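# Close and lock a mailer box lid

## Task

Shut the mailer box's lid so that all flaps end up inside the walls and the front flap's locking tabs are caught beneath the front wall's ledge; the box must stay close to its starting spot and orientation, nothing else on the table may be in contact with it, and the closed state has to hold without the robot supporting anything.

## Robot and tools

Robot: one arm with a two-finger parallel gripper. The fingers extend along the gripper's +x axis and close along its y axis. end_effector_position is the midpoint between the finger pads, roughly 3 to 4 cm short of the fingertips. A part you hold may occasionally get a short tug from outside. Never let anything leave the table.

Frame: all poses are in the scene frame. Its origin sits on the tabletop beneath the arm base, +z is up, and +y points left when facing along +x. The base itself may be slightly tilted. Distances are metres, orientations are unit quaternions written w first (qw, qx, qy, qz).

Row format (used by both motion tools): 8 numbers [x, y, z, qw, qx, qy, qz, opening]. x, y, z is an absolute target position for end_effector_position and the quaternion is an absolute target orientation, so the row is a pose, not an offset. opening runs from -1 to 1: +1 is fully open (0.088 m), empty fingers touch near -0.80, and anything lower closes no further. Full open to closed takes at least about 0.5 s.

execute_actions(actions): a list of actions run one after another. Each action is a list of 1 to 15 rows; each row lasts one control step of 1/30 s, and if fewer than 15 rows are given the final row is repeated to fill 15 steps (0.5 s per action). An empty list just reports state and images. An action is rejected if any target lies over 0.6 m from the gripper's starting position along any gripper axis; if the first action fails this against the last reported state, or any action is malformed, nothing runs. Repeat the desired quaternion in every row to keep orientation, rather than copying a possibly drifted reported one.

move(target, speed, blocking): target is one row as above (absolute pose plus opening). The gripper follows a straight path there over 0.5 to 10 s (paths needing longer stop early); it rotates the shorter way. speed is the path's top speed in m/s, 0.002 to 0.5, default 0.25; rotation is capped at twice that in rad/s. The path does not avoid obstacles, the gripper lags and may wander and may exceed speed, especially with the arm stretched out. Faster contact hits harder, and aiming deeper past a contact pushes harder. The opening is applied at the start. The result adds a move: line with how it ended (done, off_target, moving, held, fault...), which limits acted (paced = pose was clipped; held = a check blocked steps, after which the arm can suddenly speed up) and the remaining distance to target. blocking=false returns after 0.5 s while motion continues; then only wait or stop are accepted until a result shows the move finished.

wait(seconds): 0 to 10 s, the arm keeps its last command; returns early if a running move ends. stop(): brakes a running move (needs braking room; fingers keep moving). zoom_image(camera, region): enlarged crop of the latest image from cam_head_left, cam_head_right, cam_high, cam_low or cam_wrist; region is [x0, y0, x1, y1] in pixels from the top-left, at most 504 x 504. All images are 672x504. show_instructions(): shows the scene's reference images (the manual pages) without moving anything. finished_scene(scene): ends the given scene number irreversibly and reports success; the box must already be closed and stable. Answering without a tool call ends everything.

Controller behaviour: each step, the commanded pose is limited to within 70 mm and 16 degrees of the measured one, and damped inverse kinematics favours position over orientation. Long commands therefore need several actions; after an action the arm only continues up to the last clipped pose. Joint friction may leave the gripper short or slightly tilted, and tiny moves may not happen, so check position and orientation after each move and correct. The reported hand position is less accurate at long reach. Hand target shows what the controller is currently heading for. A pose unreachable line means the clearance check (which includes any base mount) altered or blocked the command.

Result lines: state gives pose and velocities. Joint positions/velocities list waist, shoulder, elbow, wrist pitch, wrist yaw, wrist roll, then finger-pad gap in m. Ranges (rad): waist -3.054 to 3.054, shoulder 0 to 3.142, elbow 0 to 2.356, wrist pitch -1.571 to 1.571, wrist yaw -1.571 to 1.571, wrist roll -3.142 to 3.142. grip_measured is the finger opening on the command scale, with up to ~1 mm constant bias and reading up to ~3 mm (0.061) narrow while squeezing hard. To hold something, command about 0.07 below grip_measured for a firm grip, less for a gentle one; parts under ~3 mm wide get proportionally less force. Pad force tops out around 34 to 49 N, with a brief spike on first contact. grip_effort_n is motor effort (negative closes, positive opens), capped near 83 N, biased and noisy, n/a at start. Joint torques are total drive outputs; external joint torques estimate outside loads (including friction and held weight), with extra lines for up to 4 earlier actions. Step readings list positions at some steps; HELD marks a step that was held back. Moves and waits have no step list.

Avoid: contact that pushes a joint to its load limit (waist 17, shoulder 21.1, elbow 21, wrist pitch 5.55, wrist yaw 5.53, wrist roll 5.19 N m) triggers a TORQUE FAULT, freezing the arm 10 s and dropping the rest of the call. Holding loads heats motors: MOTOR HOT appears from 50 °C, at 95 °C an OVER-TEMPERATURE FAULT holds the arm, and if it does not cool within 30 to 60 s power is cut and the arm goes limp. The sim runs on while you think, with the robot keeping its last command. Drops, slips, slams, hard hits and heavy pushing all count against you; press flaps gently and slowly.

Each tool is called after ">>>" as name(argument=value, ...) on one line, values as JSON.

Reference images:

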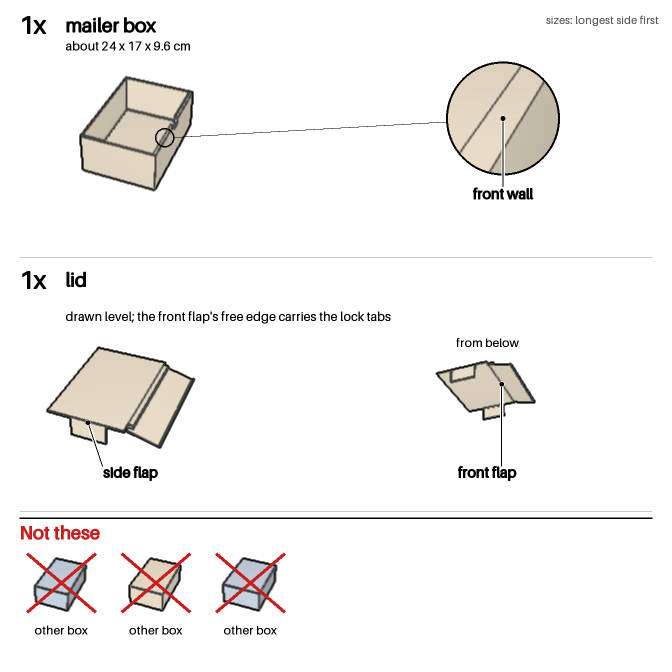

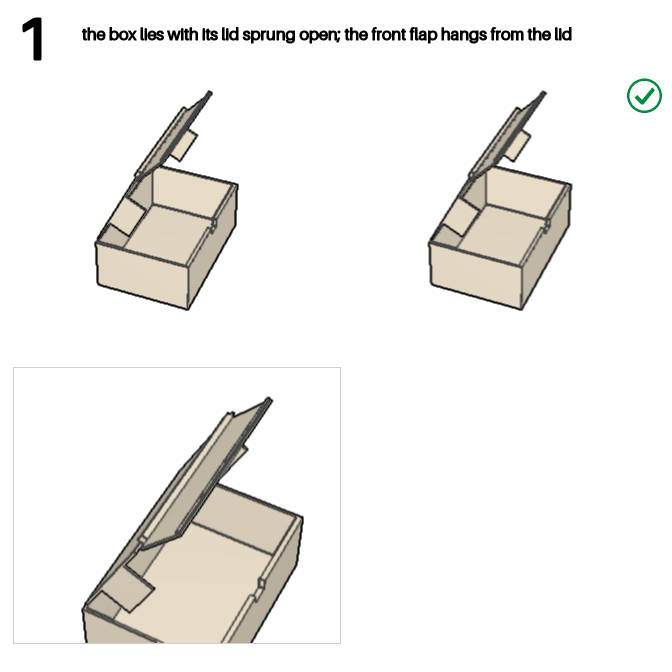

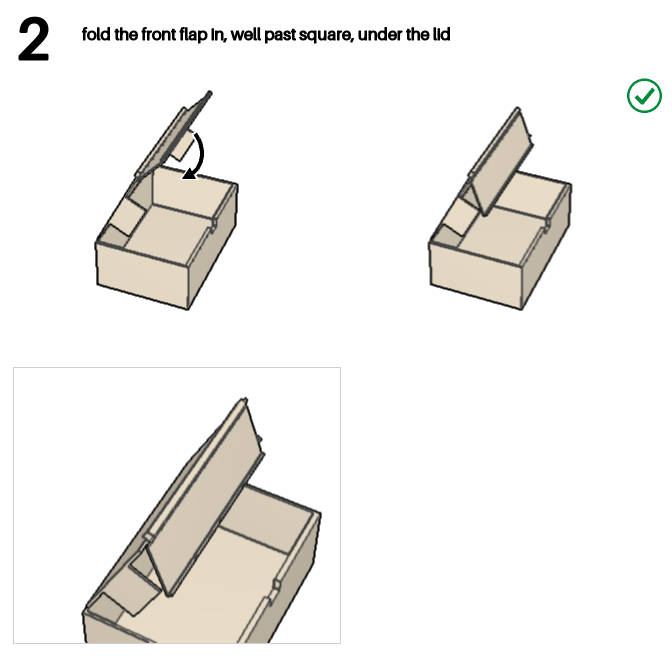

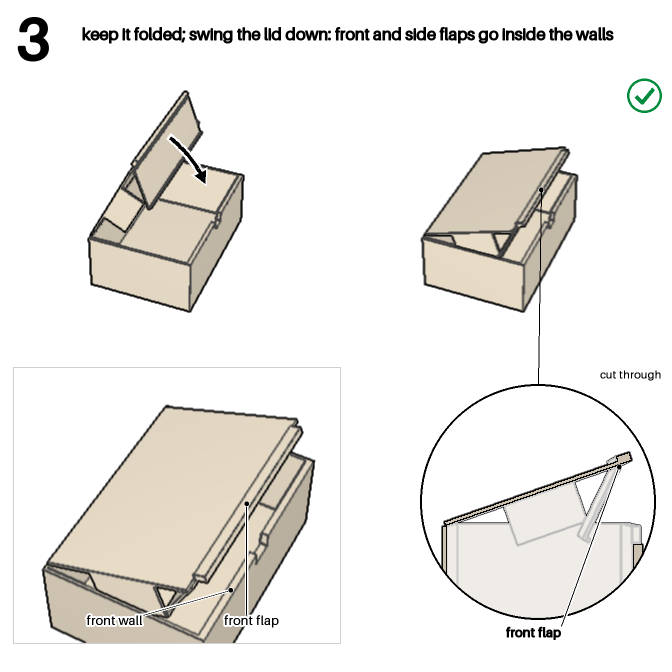

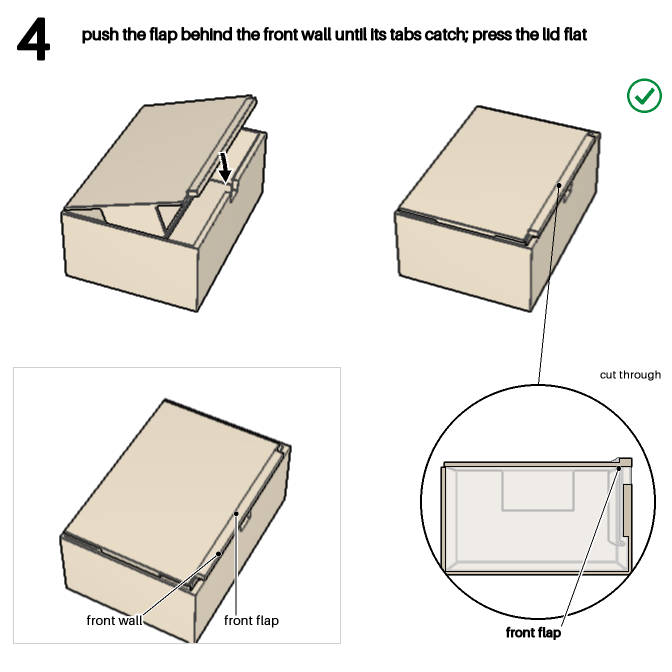

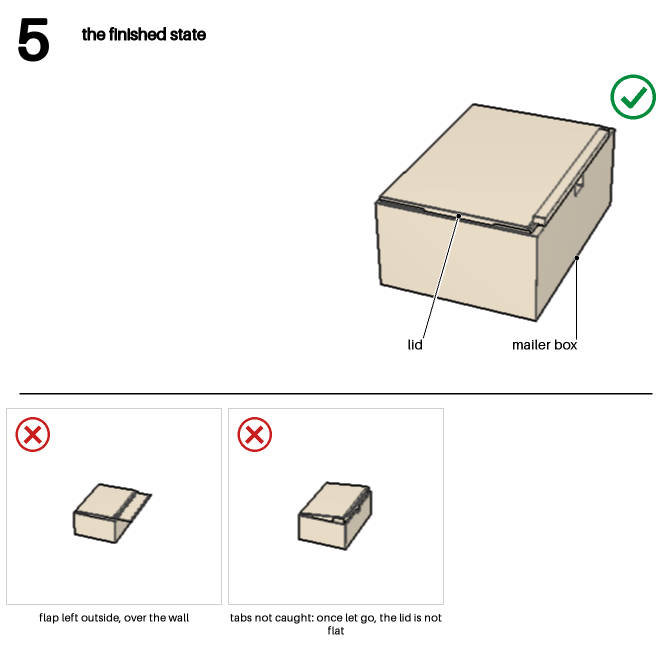

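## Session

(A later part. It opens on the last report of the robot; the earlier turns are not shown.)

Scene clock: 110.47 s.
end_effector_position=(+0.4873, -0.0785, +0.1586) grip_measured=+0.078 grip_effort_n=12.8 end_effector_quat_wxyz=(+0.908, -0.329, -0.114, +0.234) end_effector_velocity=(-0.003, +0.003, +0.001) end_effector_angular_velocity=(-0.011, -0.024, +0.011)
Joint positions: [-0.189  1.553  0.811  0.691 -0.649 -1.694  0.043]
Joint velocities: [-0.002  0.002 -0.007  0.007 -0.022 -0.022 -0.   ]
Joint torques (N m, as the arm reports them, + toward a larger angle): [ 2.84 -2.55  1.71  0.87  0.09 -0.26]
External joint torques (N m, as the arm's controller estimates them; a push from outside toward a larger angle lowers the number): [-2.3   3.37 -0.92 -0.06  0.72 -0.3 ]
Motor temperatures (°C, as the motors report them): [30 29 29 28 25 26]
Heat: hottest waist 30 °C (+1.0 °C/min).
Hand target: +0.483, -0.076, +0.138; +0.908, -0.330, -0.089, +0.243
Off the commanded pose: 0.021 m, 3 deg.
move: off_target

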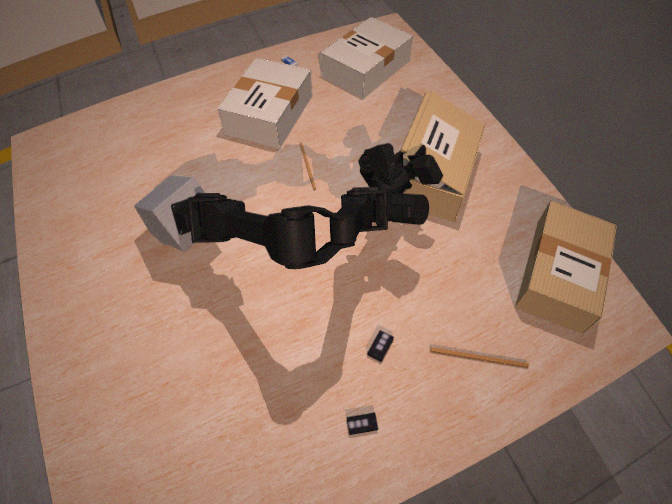

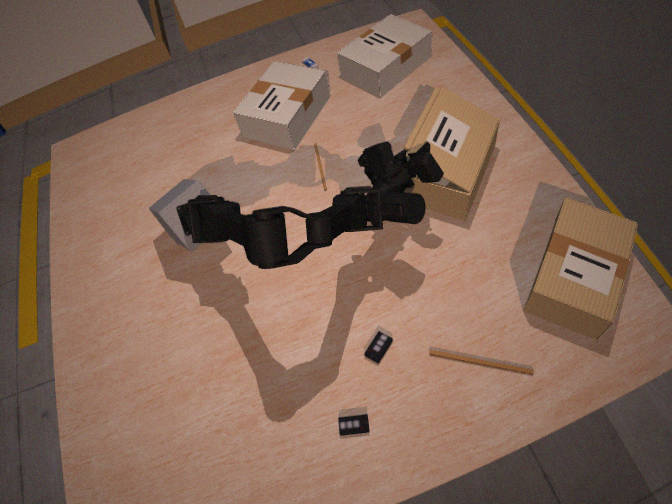

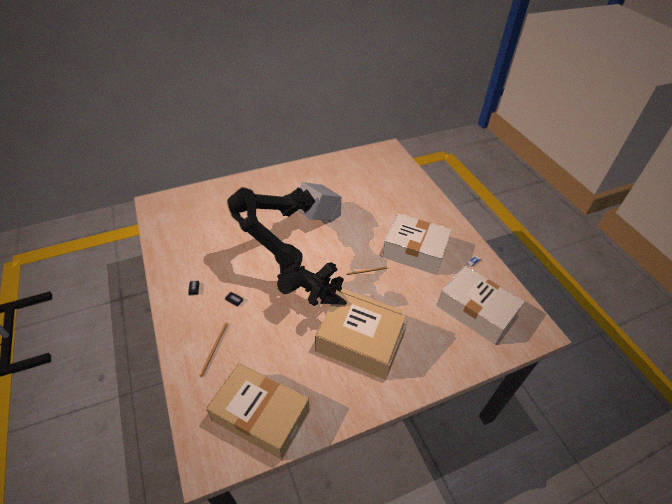

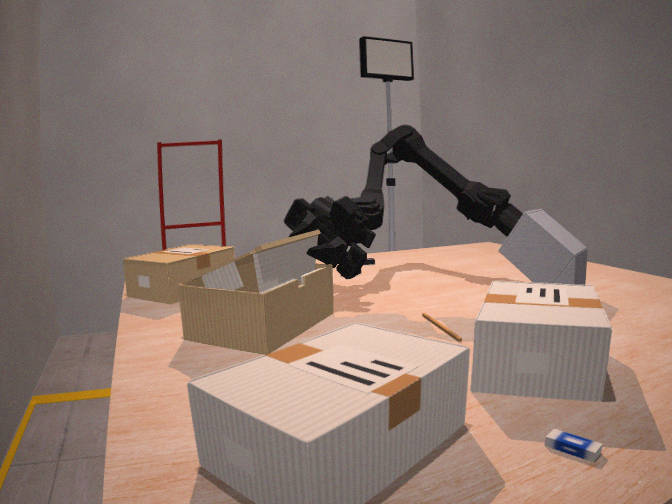

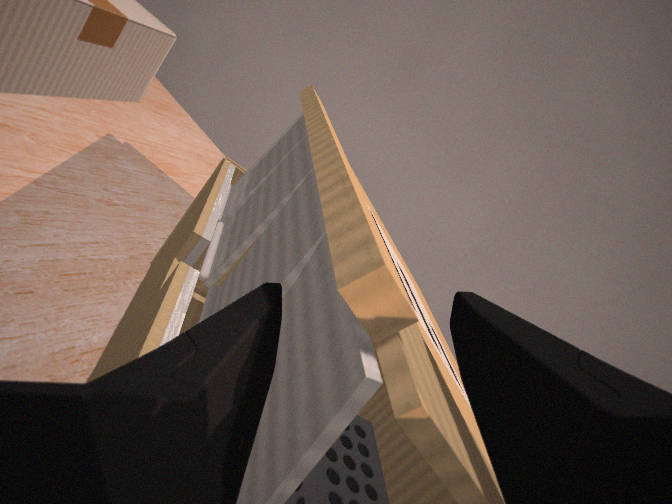

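>>> move(target=[0.493,-0.092,0.168,0.908,-0.33,-0.089,0.243,0.0], speed=0.03)

>>> move(target=[0.491,-0.087,0.138,0.892,-0.37,-0.099,0.239,0.0], speed=0.03)

Scene clock: 119.83 s.
end_effector_position=(+0.4905, -0.0854, +0.1656) grip_measured=+0.003 grip_effort_n=-12.8 end_effector_quat_wxyz=(+0.908, -0.323, -0.092, +0.251) end_effector_velocity=(-0.000, -0.002, +0.001) end_effector_angular_velocity=(+0.010, +0.005, +0.008)
Joint positions: [-0.172  1.504  0.851  0.554 -0.599 -1.696  0.039]
Joint velocities: [-0.002 -0.007  0.007 -0.022 -0.007  0.007  0.   ]
Joint torques (N m, as the arm reports them, + toward a larger angle): [ 5.01 -6.03  4.51  0.84 -0.43 -0.09]
External joint torques (N m, as the arm's controller estimates them; a push from outside toward a larger angle lowers the number): [ 0.   -0.11  1.52 -0.08  0.21 -0.13]
Motor temperatures (°C, as the motors report them): [30 29 29 28 25 26]
Heat: hottest waist 30 °C (+1.0 °C/min).
Hand target: +0.493, -0.092, +0.168; +0.908, -0.330, -0.089, +0.243
Off the commanded pose: 0.007 m, 1 deg.
move: done

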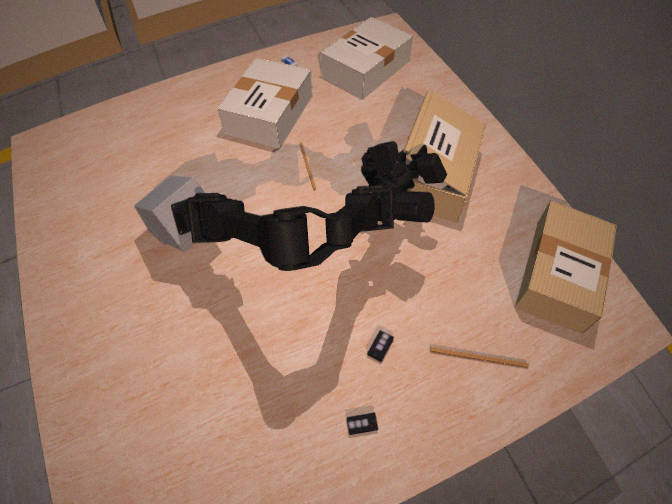

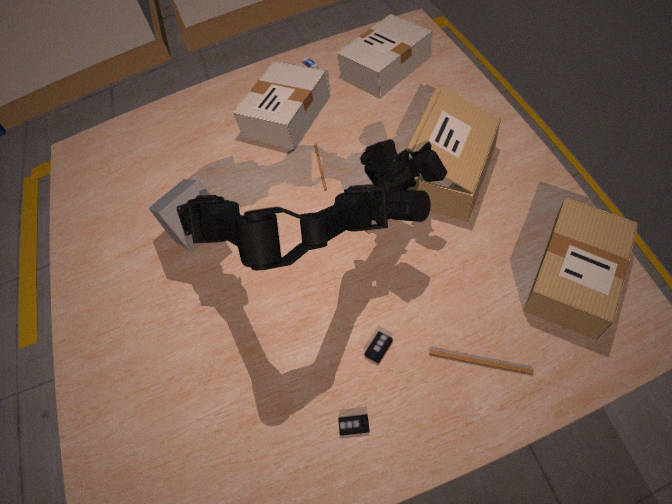

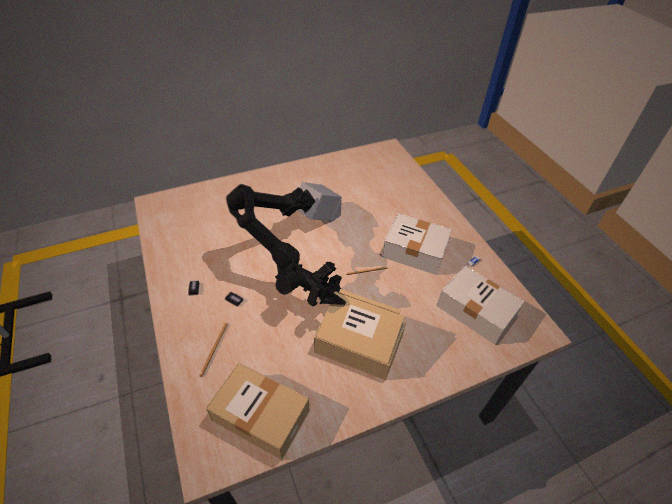

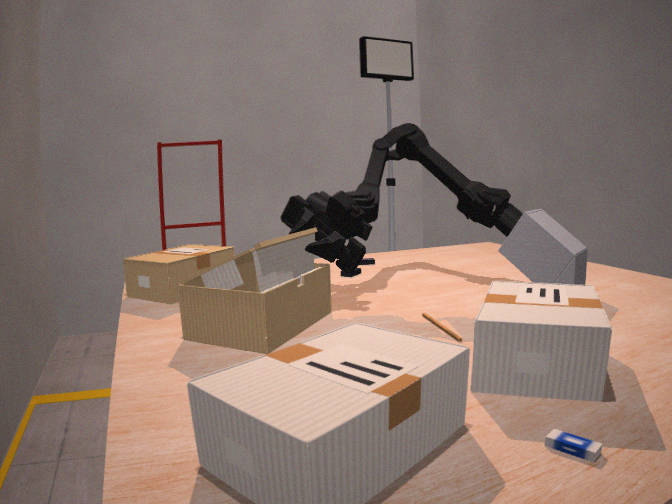

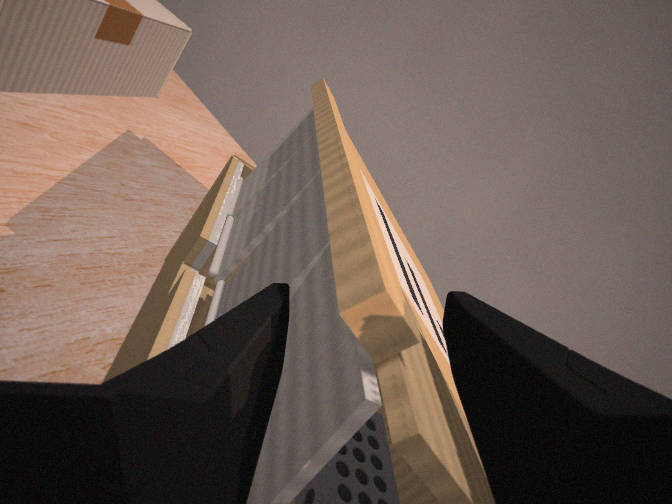

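Scene clock: 121.77 s.
end_effector_position=(+0.4924, -0.0866, +0.1581) grip_measured=+0.002 grip_effort_n=-8.1 end_effector_quat_wxyz=(+0.892, -0.367, -0.125, +0.233) end_effector_velocity=(-0.001, +0.001, +0.005) end_effector_angular_velocity=(+0.001, -0.027, +0.008)
Joint positions: [-0.204  1.552  0.851  0.639 -0.666 -1.786  0.039]
Joint velocities: [ 0.002 -0.002 -0.002  0.007 -0.022 -0.007  0.   ]
Joint torques (N m, as the arm reports them, + toward a larger angle): [ 2.7  -2.94  2.6   0.97  0.1  -0.24]
External joint torques (N m, as the arm's controller estimates them; a push from outside toward a larger angle lowers the number): [-2.51  3.21 -0.16  0.05  0.74 -0.29]
Motor temperatures (°C, as the motors report them): [30 29 29 28 25 26]
Heat: hottest waist 30 °C (+1.0 °C/min).
Hand target: +0.490, -0.087, +0.139; +0.892, -0.370, -0.099, +0.239
Off the commanded pose: 0.020 m, 3 deg.
move: off_target

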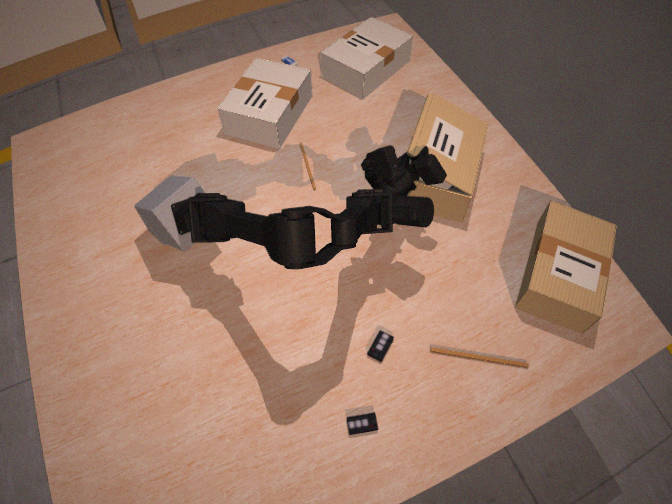

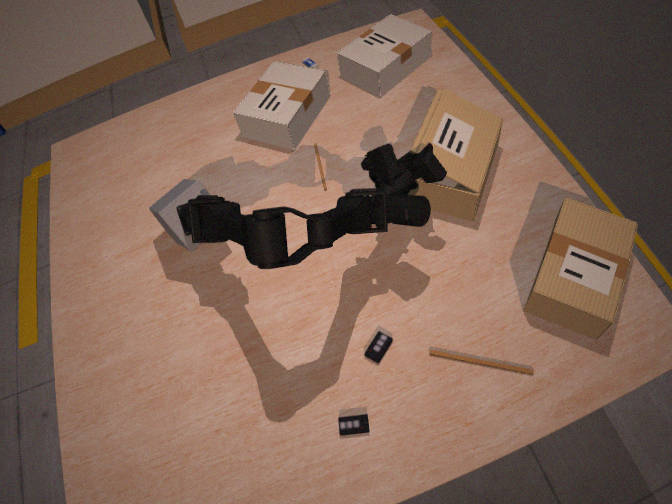

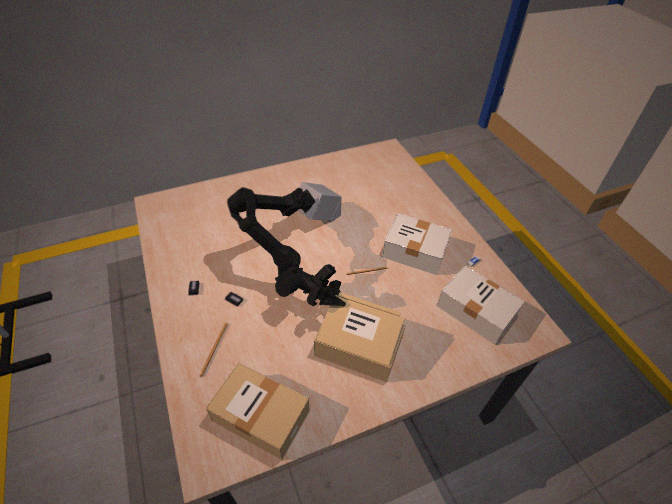

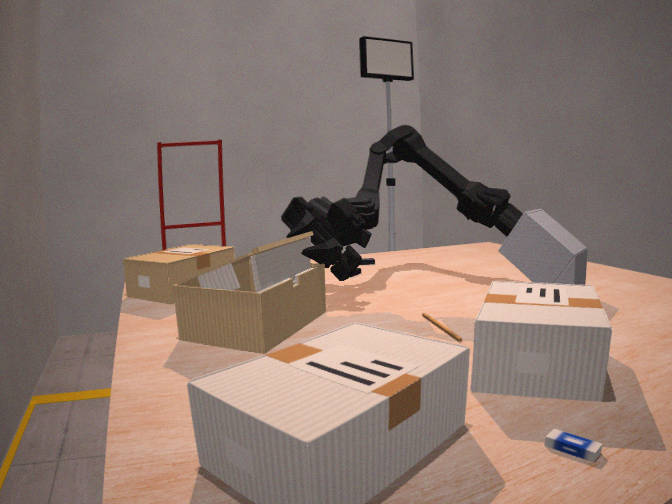

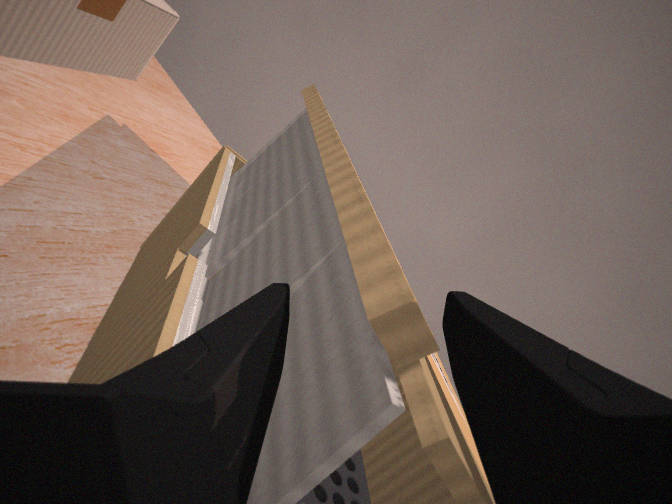

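>>> move(target=[0.495,-0.092,0.158,0.814,-0.519,-0.139,0.218,0.0], speed=0.1)

>>> move(target=[0.494,-0.089,0.135,0.814,-0.519,-0.139,0.218,-0.15], speed=0.03)

>>> zoom_image(camera="cam_wrist", region=[100,50,400,300])

Scene clock: 130.40 s.
end_effector_position=(+0.4936, -0.0863, +0.1611) grip_measured=+0.002 grip_effort_n=-7.7 end_effector_quat_wxyz=(+0.816, -0.512, -0.149, +0.221) end_effector_velocity=(-0.000, +0.001, +0.002) end_effector_angular_velocity=(-0.027, -0.024, +0.006)
Joint positions: [-0.186  1.53   0.864  0.575 -0.624 -2.133  0.039]
Joint velocities: [ 0.002 -0.002  0.002 -0.007 -0.007 -0.037 -0.   ]
Joint torques (N m, as the arm reports them, + toward a larger angle): [ 4.65 -5.52  4.09  0.71 -0.14 -0.11]
External joint torques (N m, as the arm's controller estimates them; a push from outside toward a larger angle lowers the number): [-0.48  0.53  1.17 -0.2   0.5  -0.17]
Motor temperatures (°C, as the motors report them): [30 29 29 28 25 26]
Heat: hottest waist 30 °C (+1.0 °C/min).
Hand target: +0.495, -0.092, +0.158; +0.815, -0.519, -0.139, +0.218
Off the commanded pose: 0.007 m, 1 deg.
move: done

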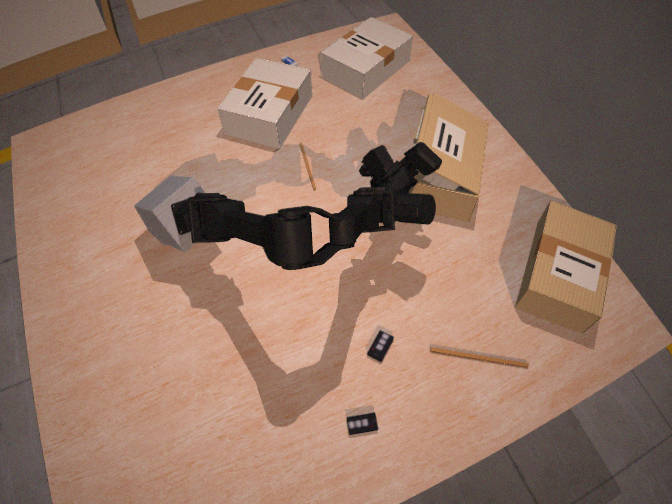

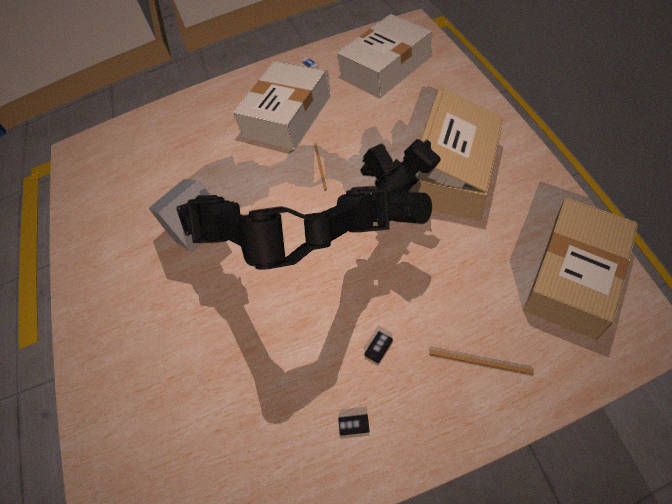

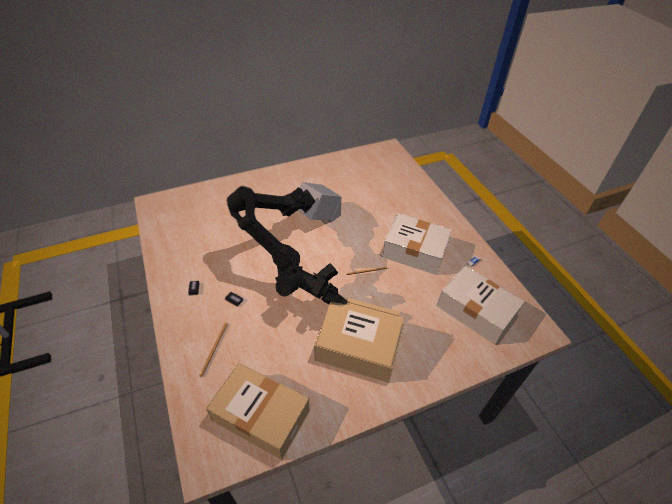

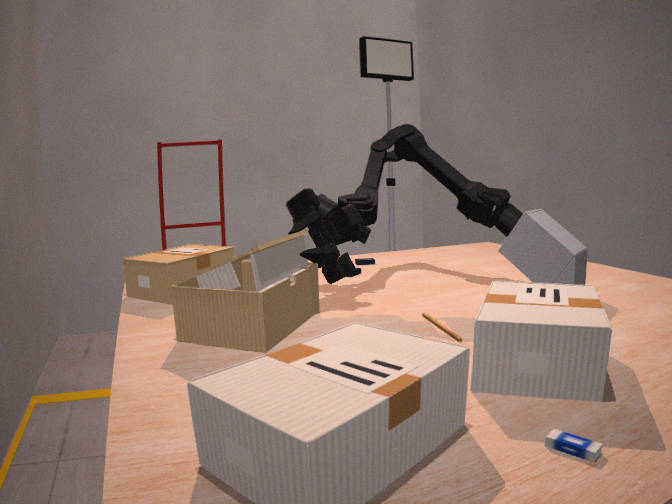

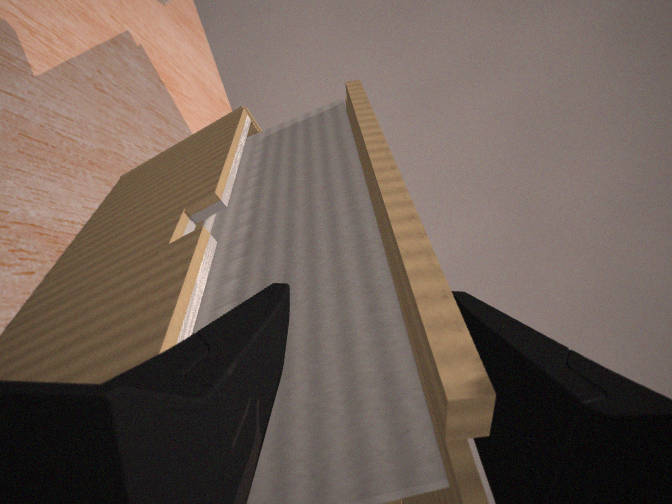

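Scene clock: 131.50 s.
end_effector_position=(+0.4949, -0.0889, +0.1575) grip_measured=-0.149 grip_effort_n=-3.5 end_effector_quat_wxyz=(+0.813, -0.519, -0.166, +0.205) end_effector_velocity=(-0.000, +0.001, +0.002) end_effector_angular_velocity=(-0.002, -0.026, +0.002)
Joint positions: [-0.21   1.559  0.864  0.638 -0.676 -2.14   0.032]
Joint velocities: [-0.002  0.007 -0.002  0.022 -0.022 -0.007 -0.   ]
Joint torques (N m, as the arm reports them, + toward a larger angle): [ 2.46 -2.48  3.08  0.76  0.25 -0.11]
External joint torques (N m, as the arm's controller estimates them; a push from outside toward a larger angle lowers the number): [-2.72  3.6   0.38 -0.13  0.87 -0.17]
Motor temperatures (°C, as the motors report them): [30 29 29 28 25 26]
Heat: hottest waist 30 °C (+1.0 °C/min).
Hand target: +0.493, -0.089, +0.135; +0.815, -0.519, -0.139, +0.218
Off the commanded pose: 0.022 m, 3 deg.
move: off_target

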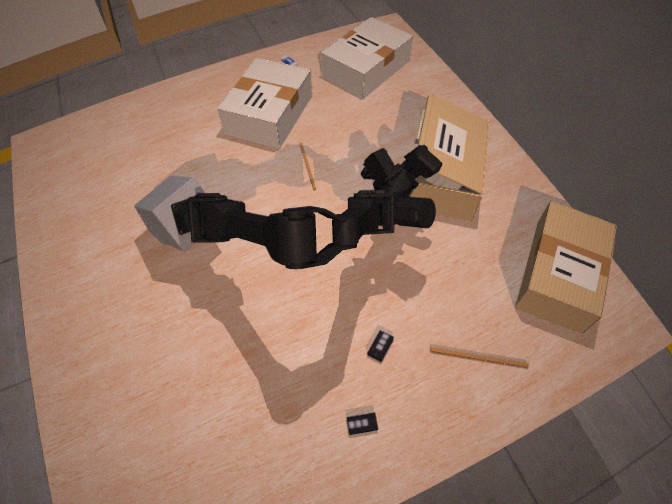

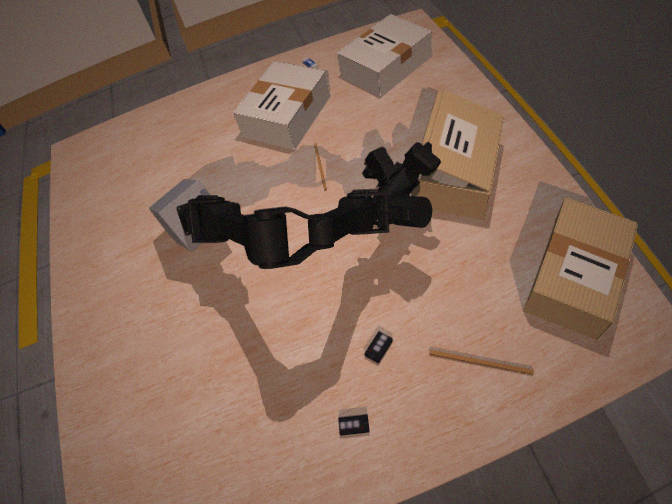

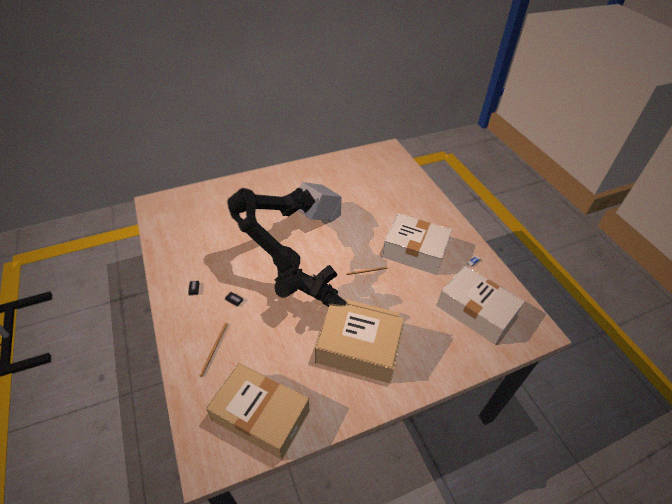

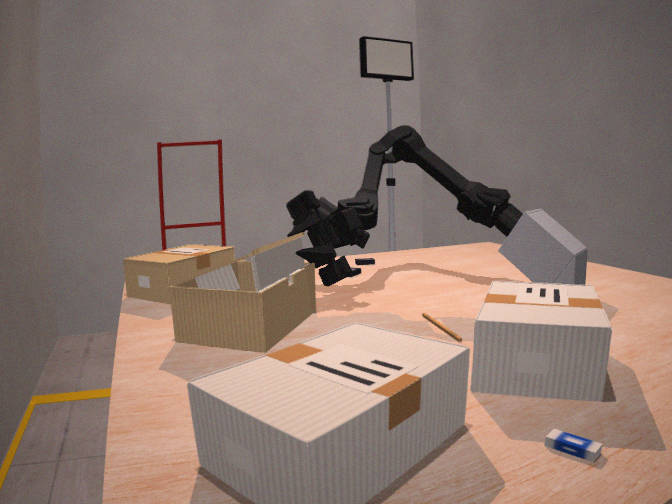

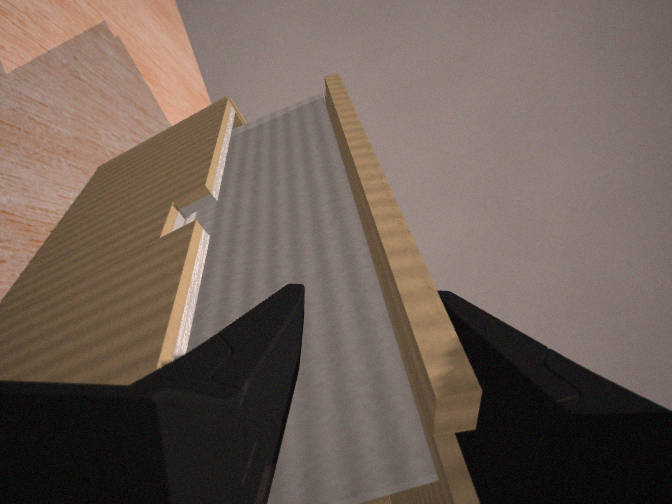

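Region (100, 50, 400, 300) of cam_wrist's 672x504 image, scaled by 1.680, with more detail than that image has.

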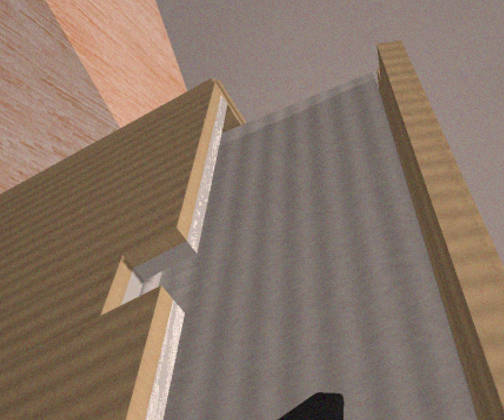

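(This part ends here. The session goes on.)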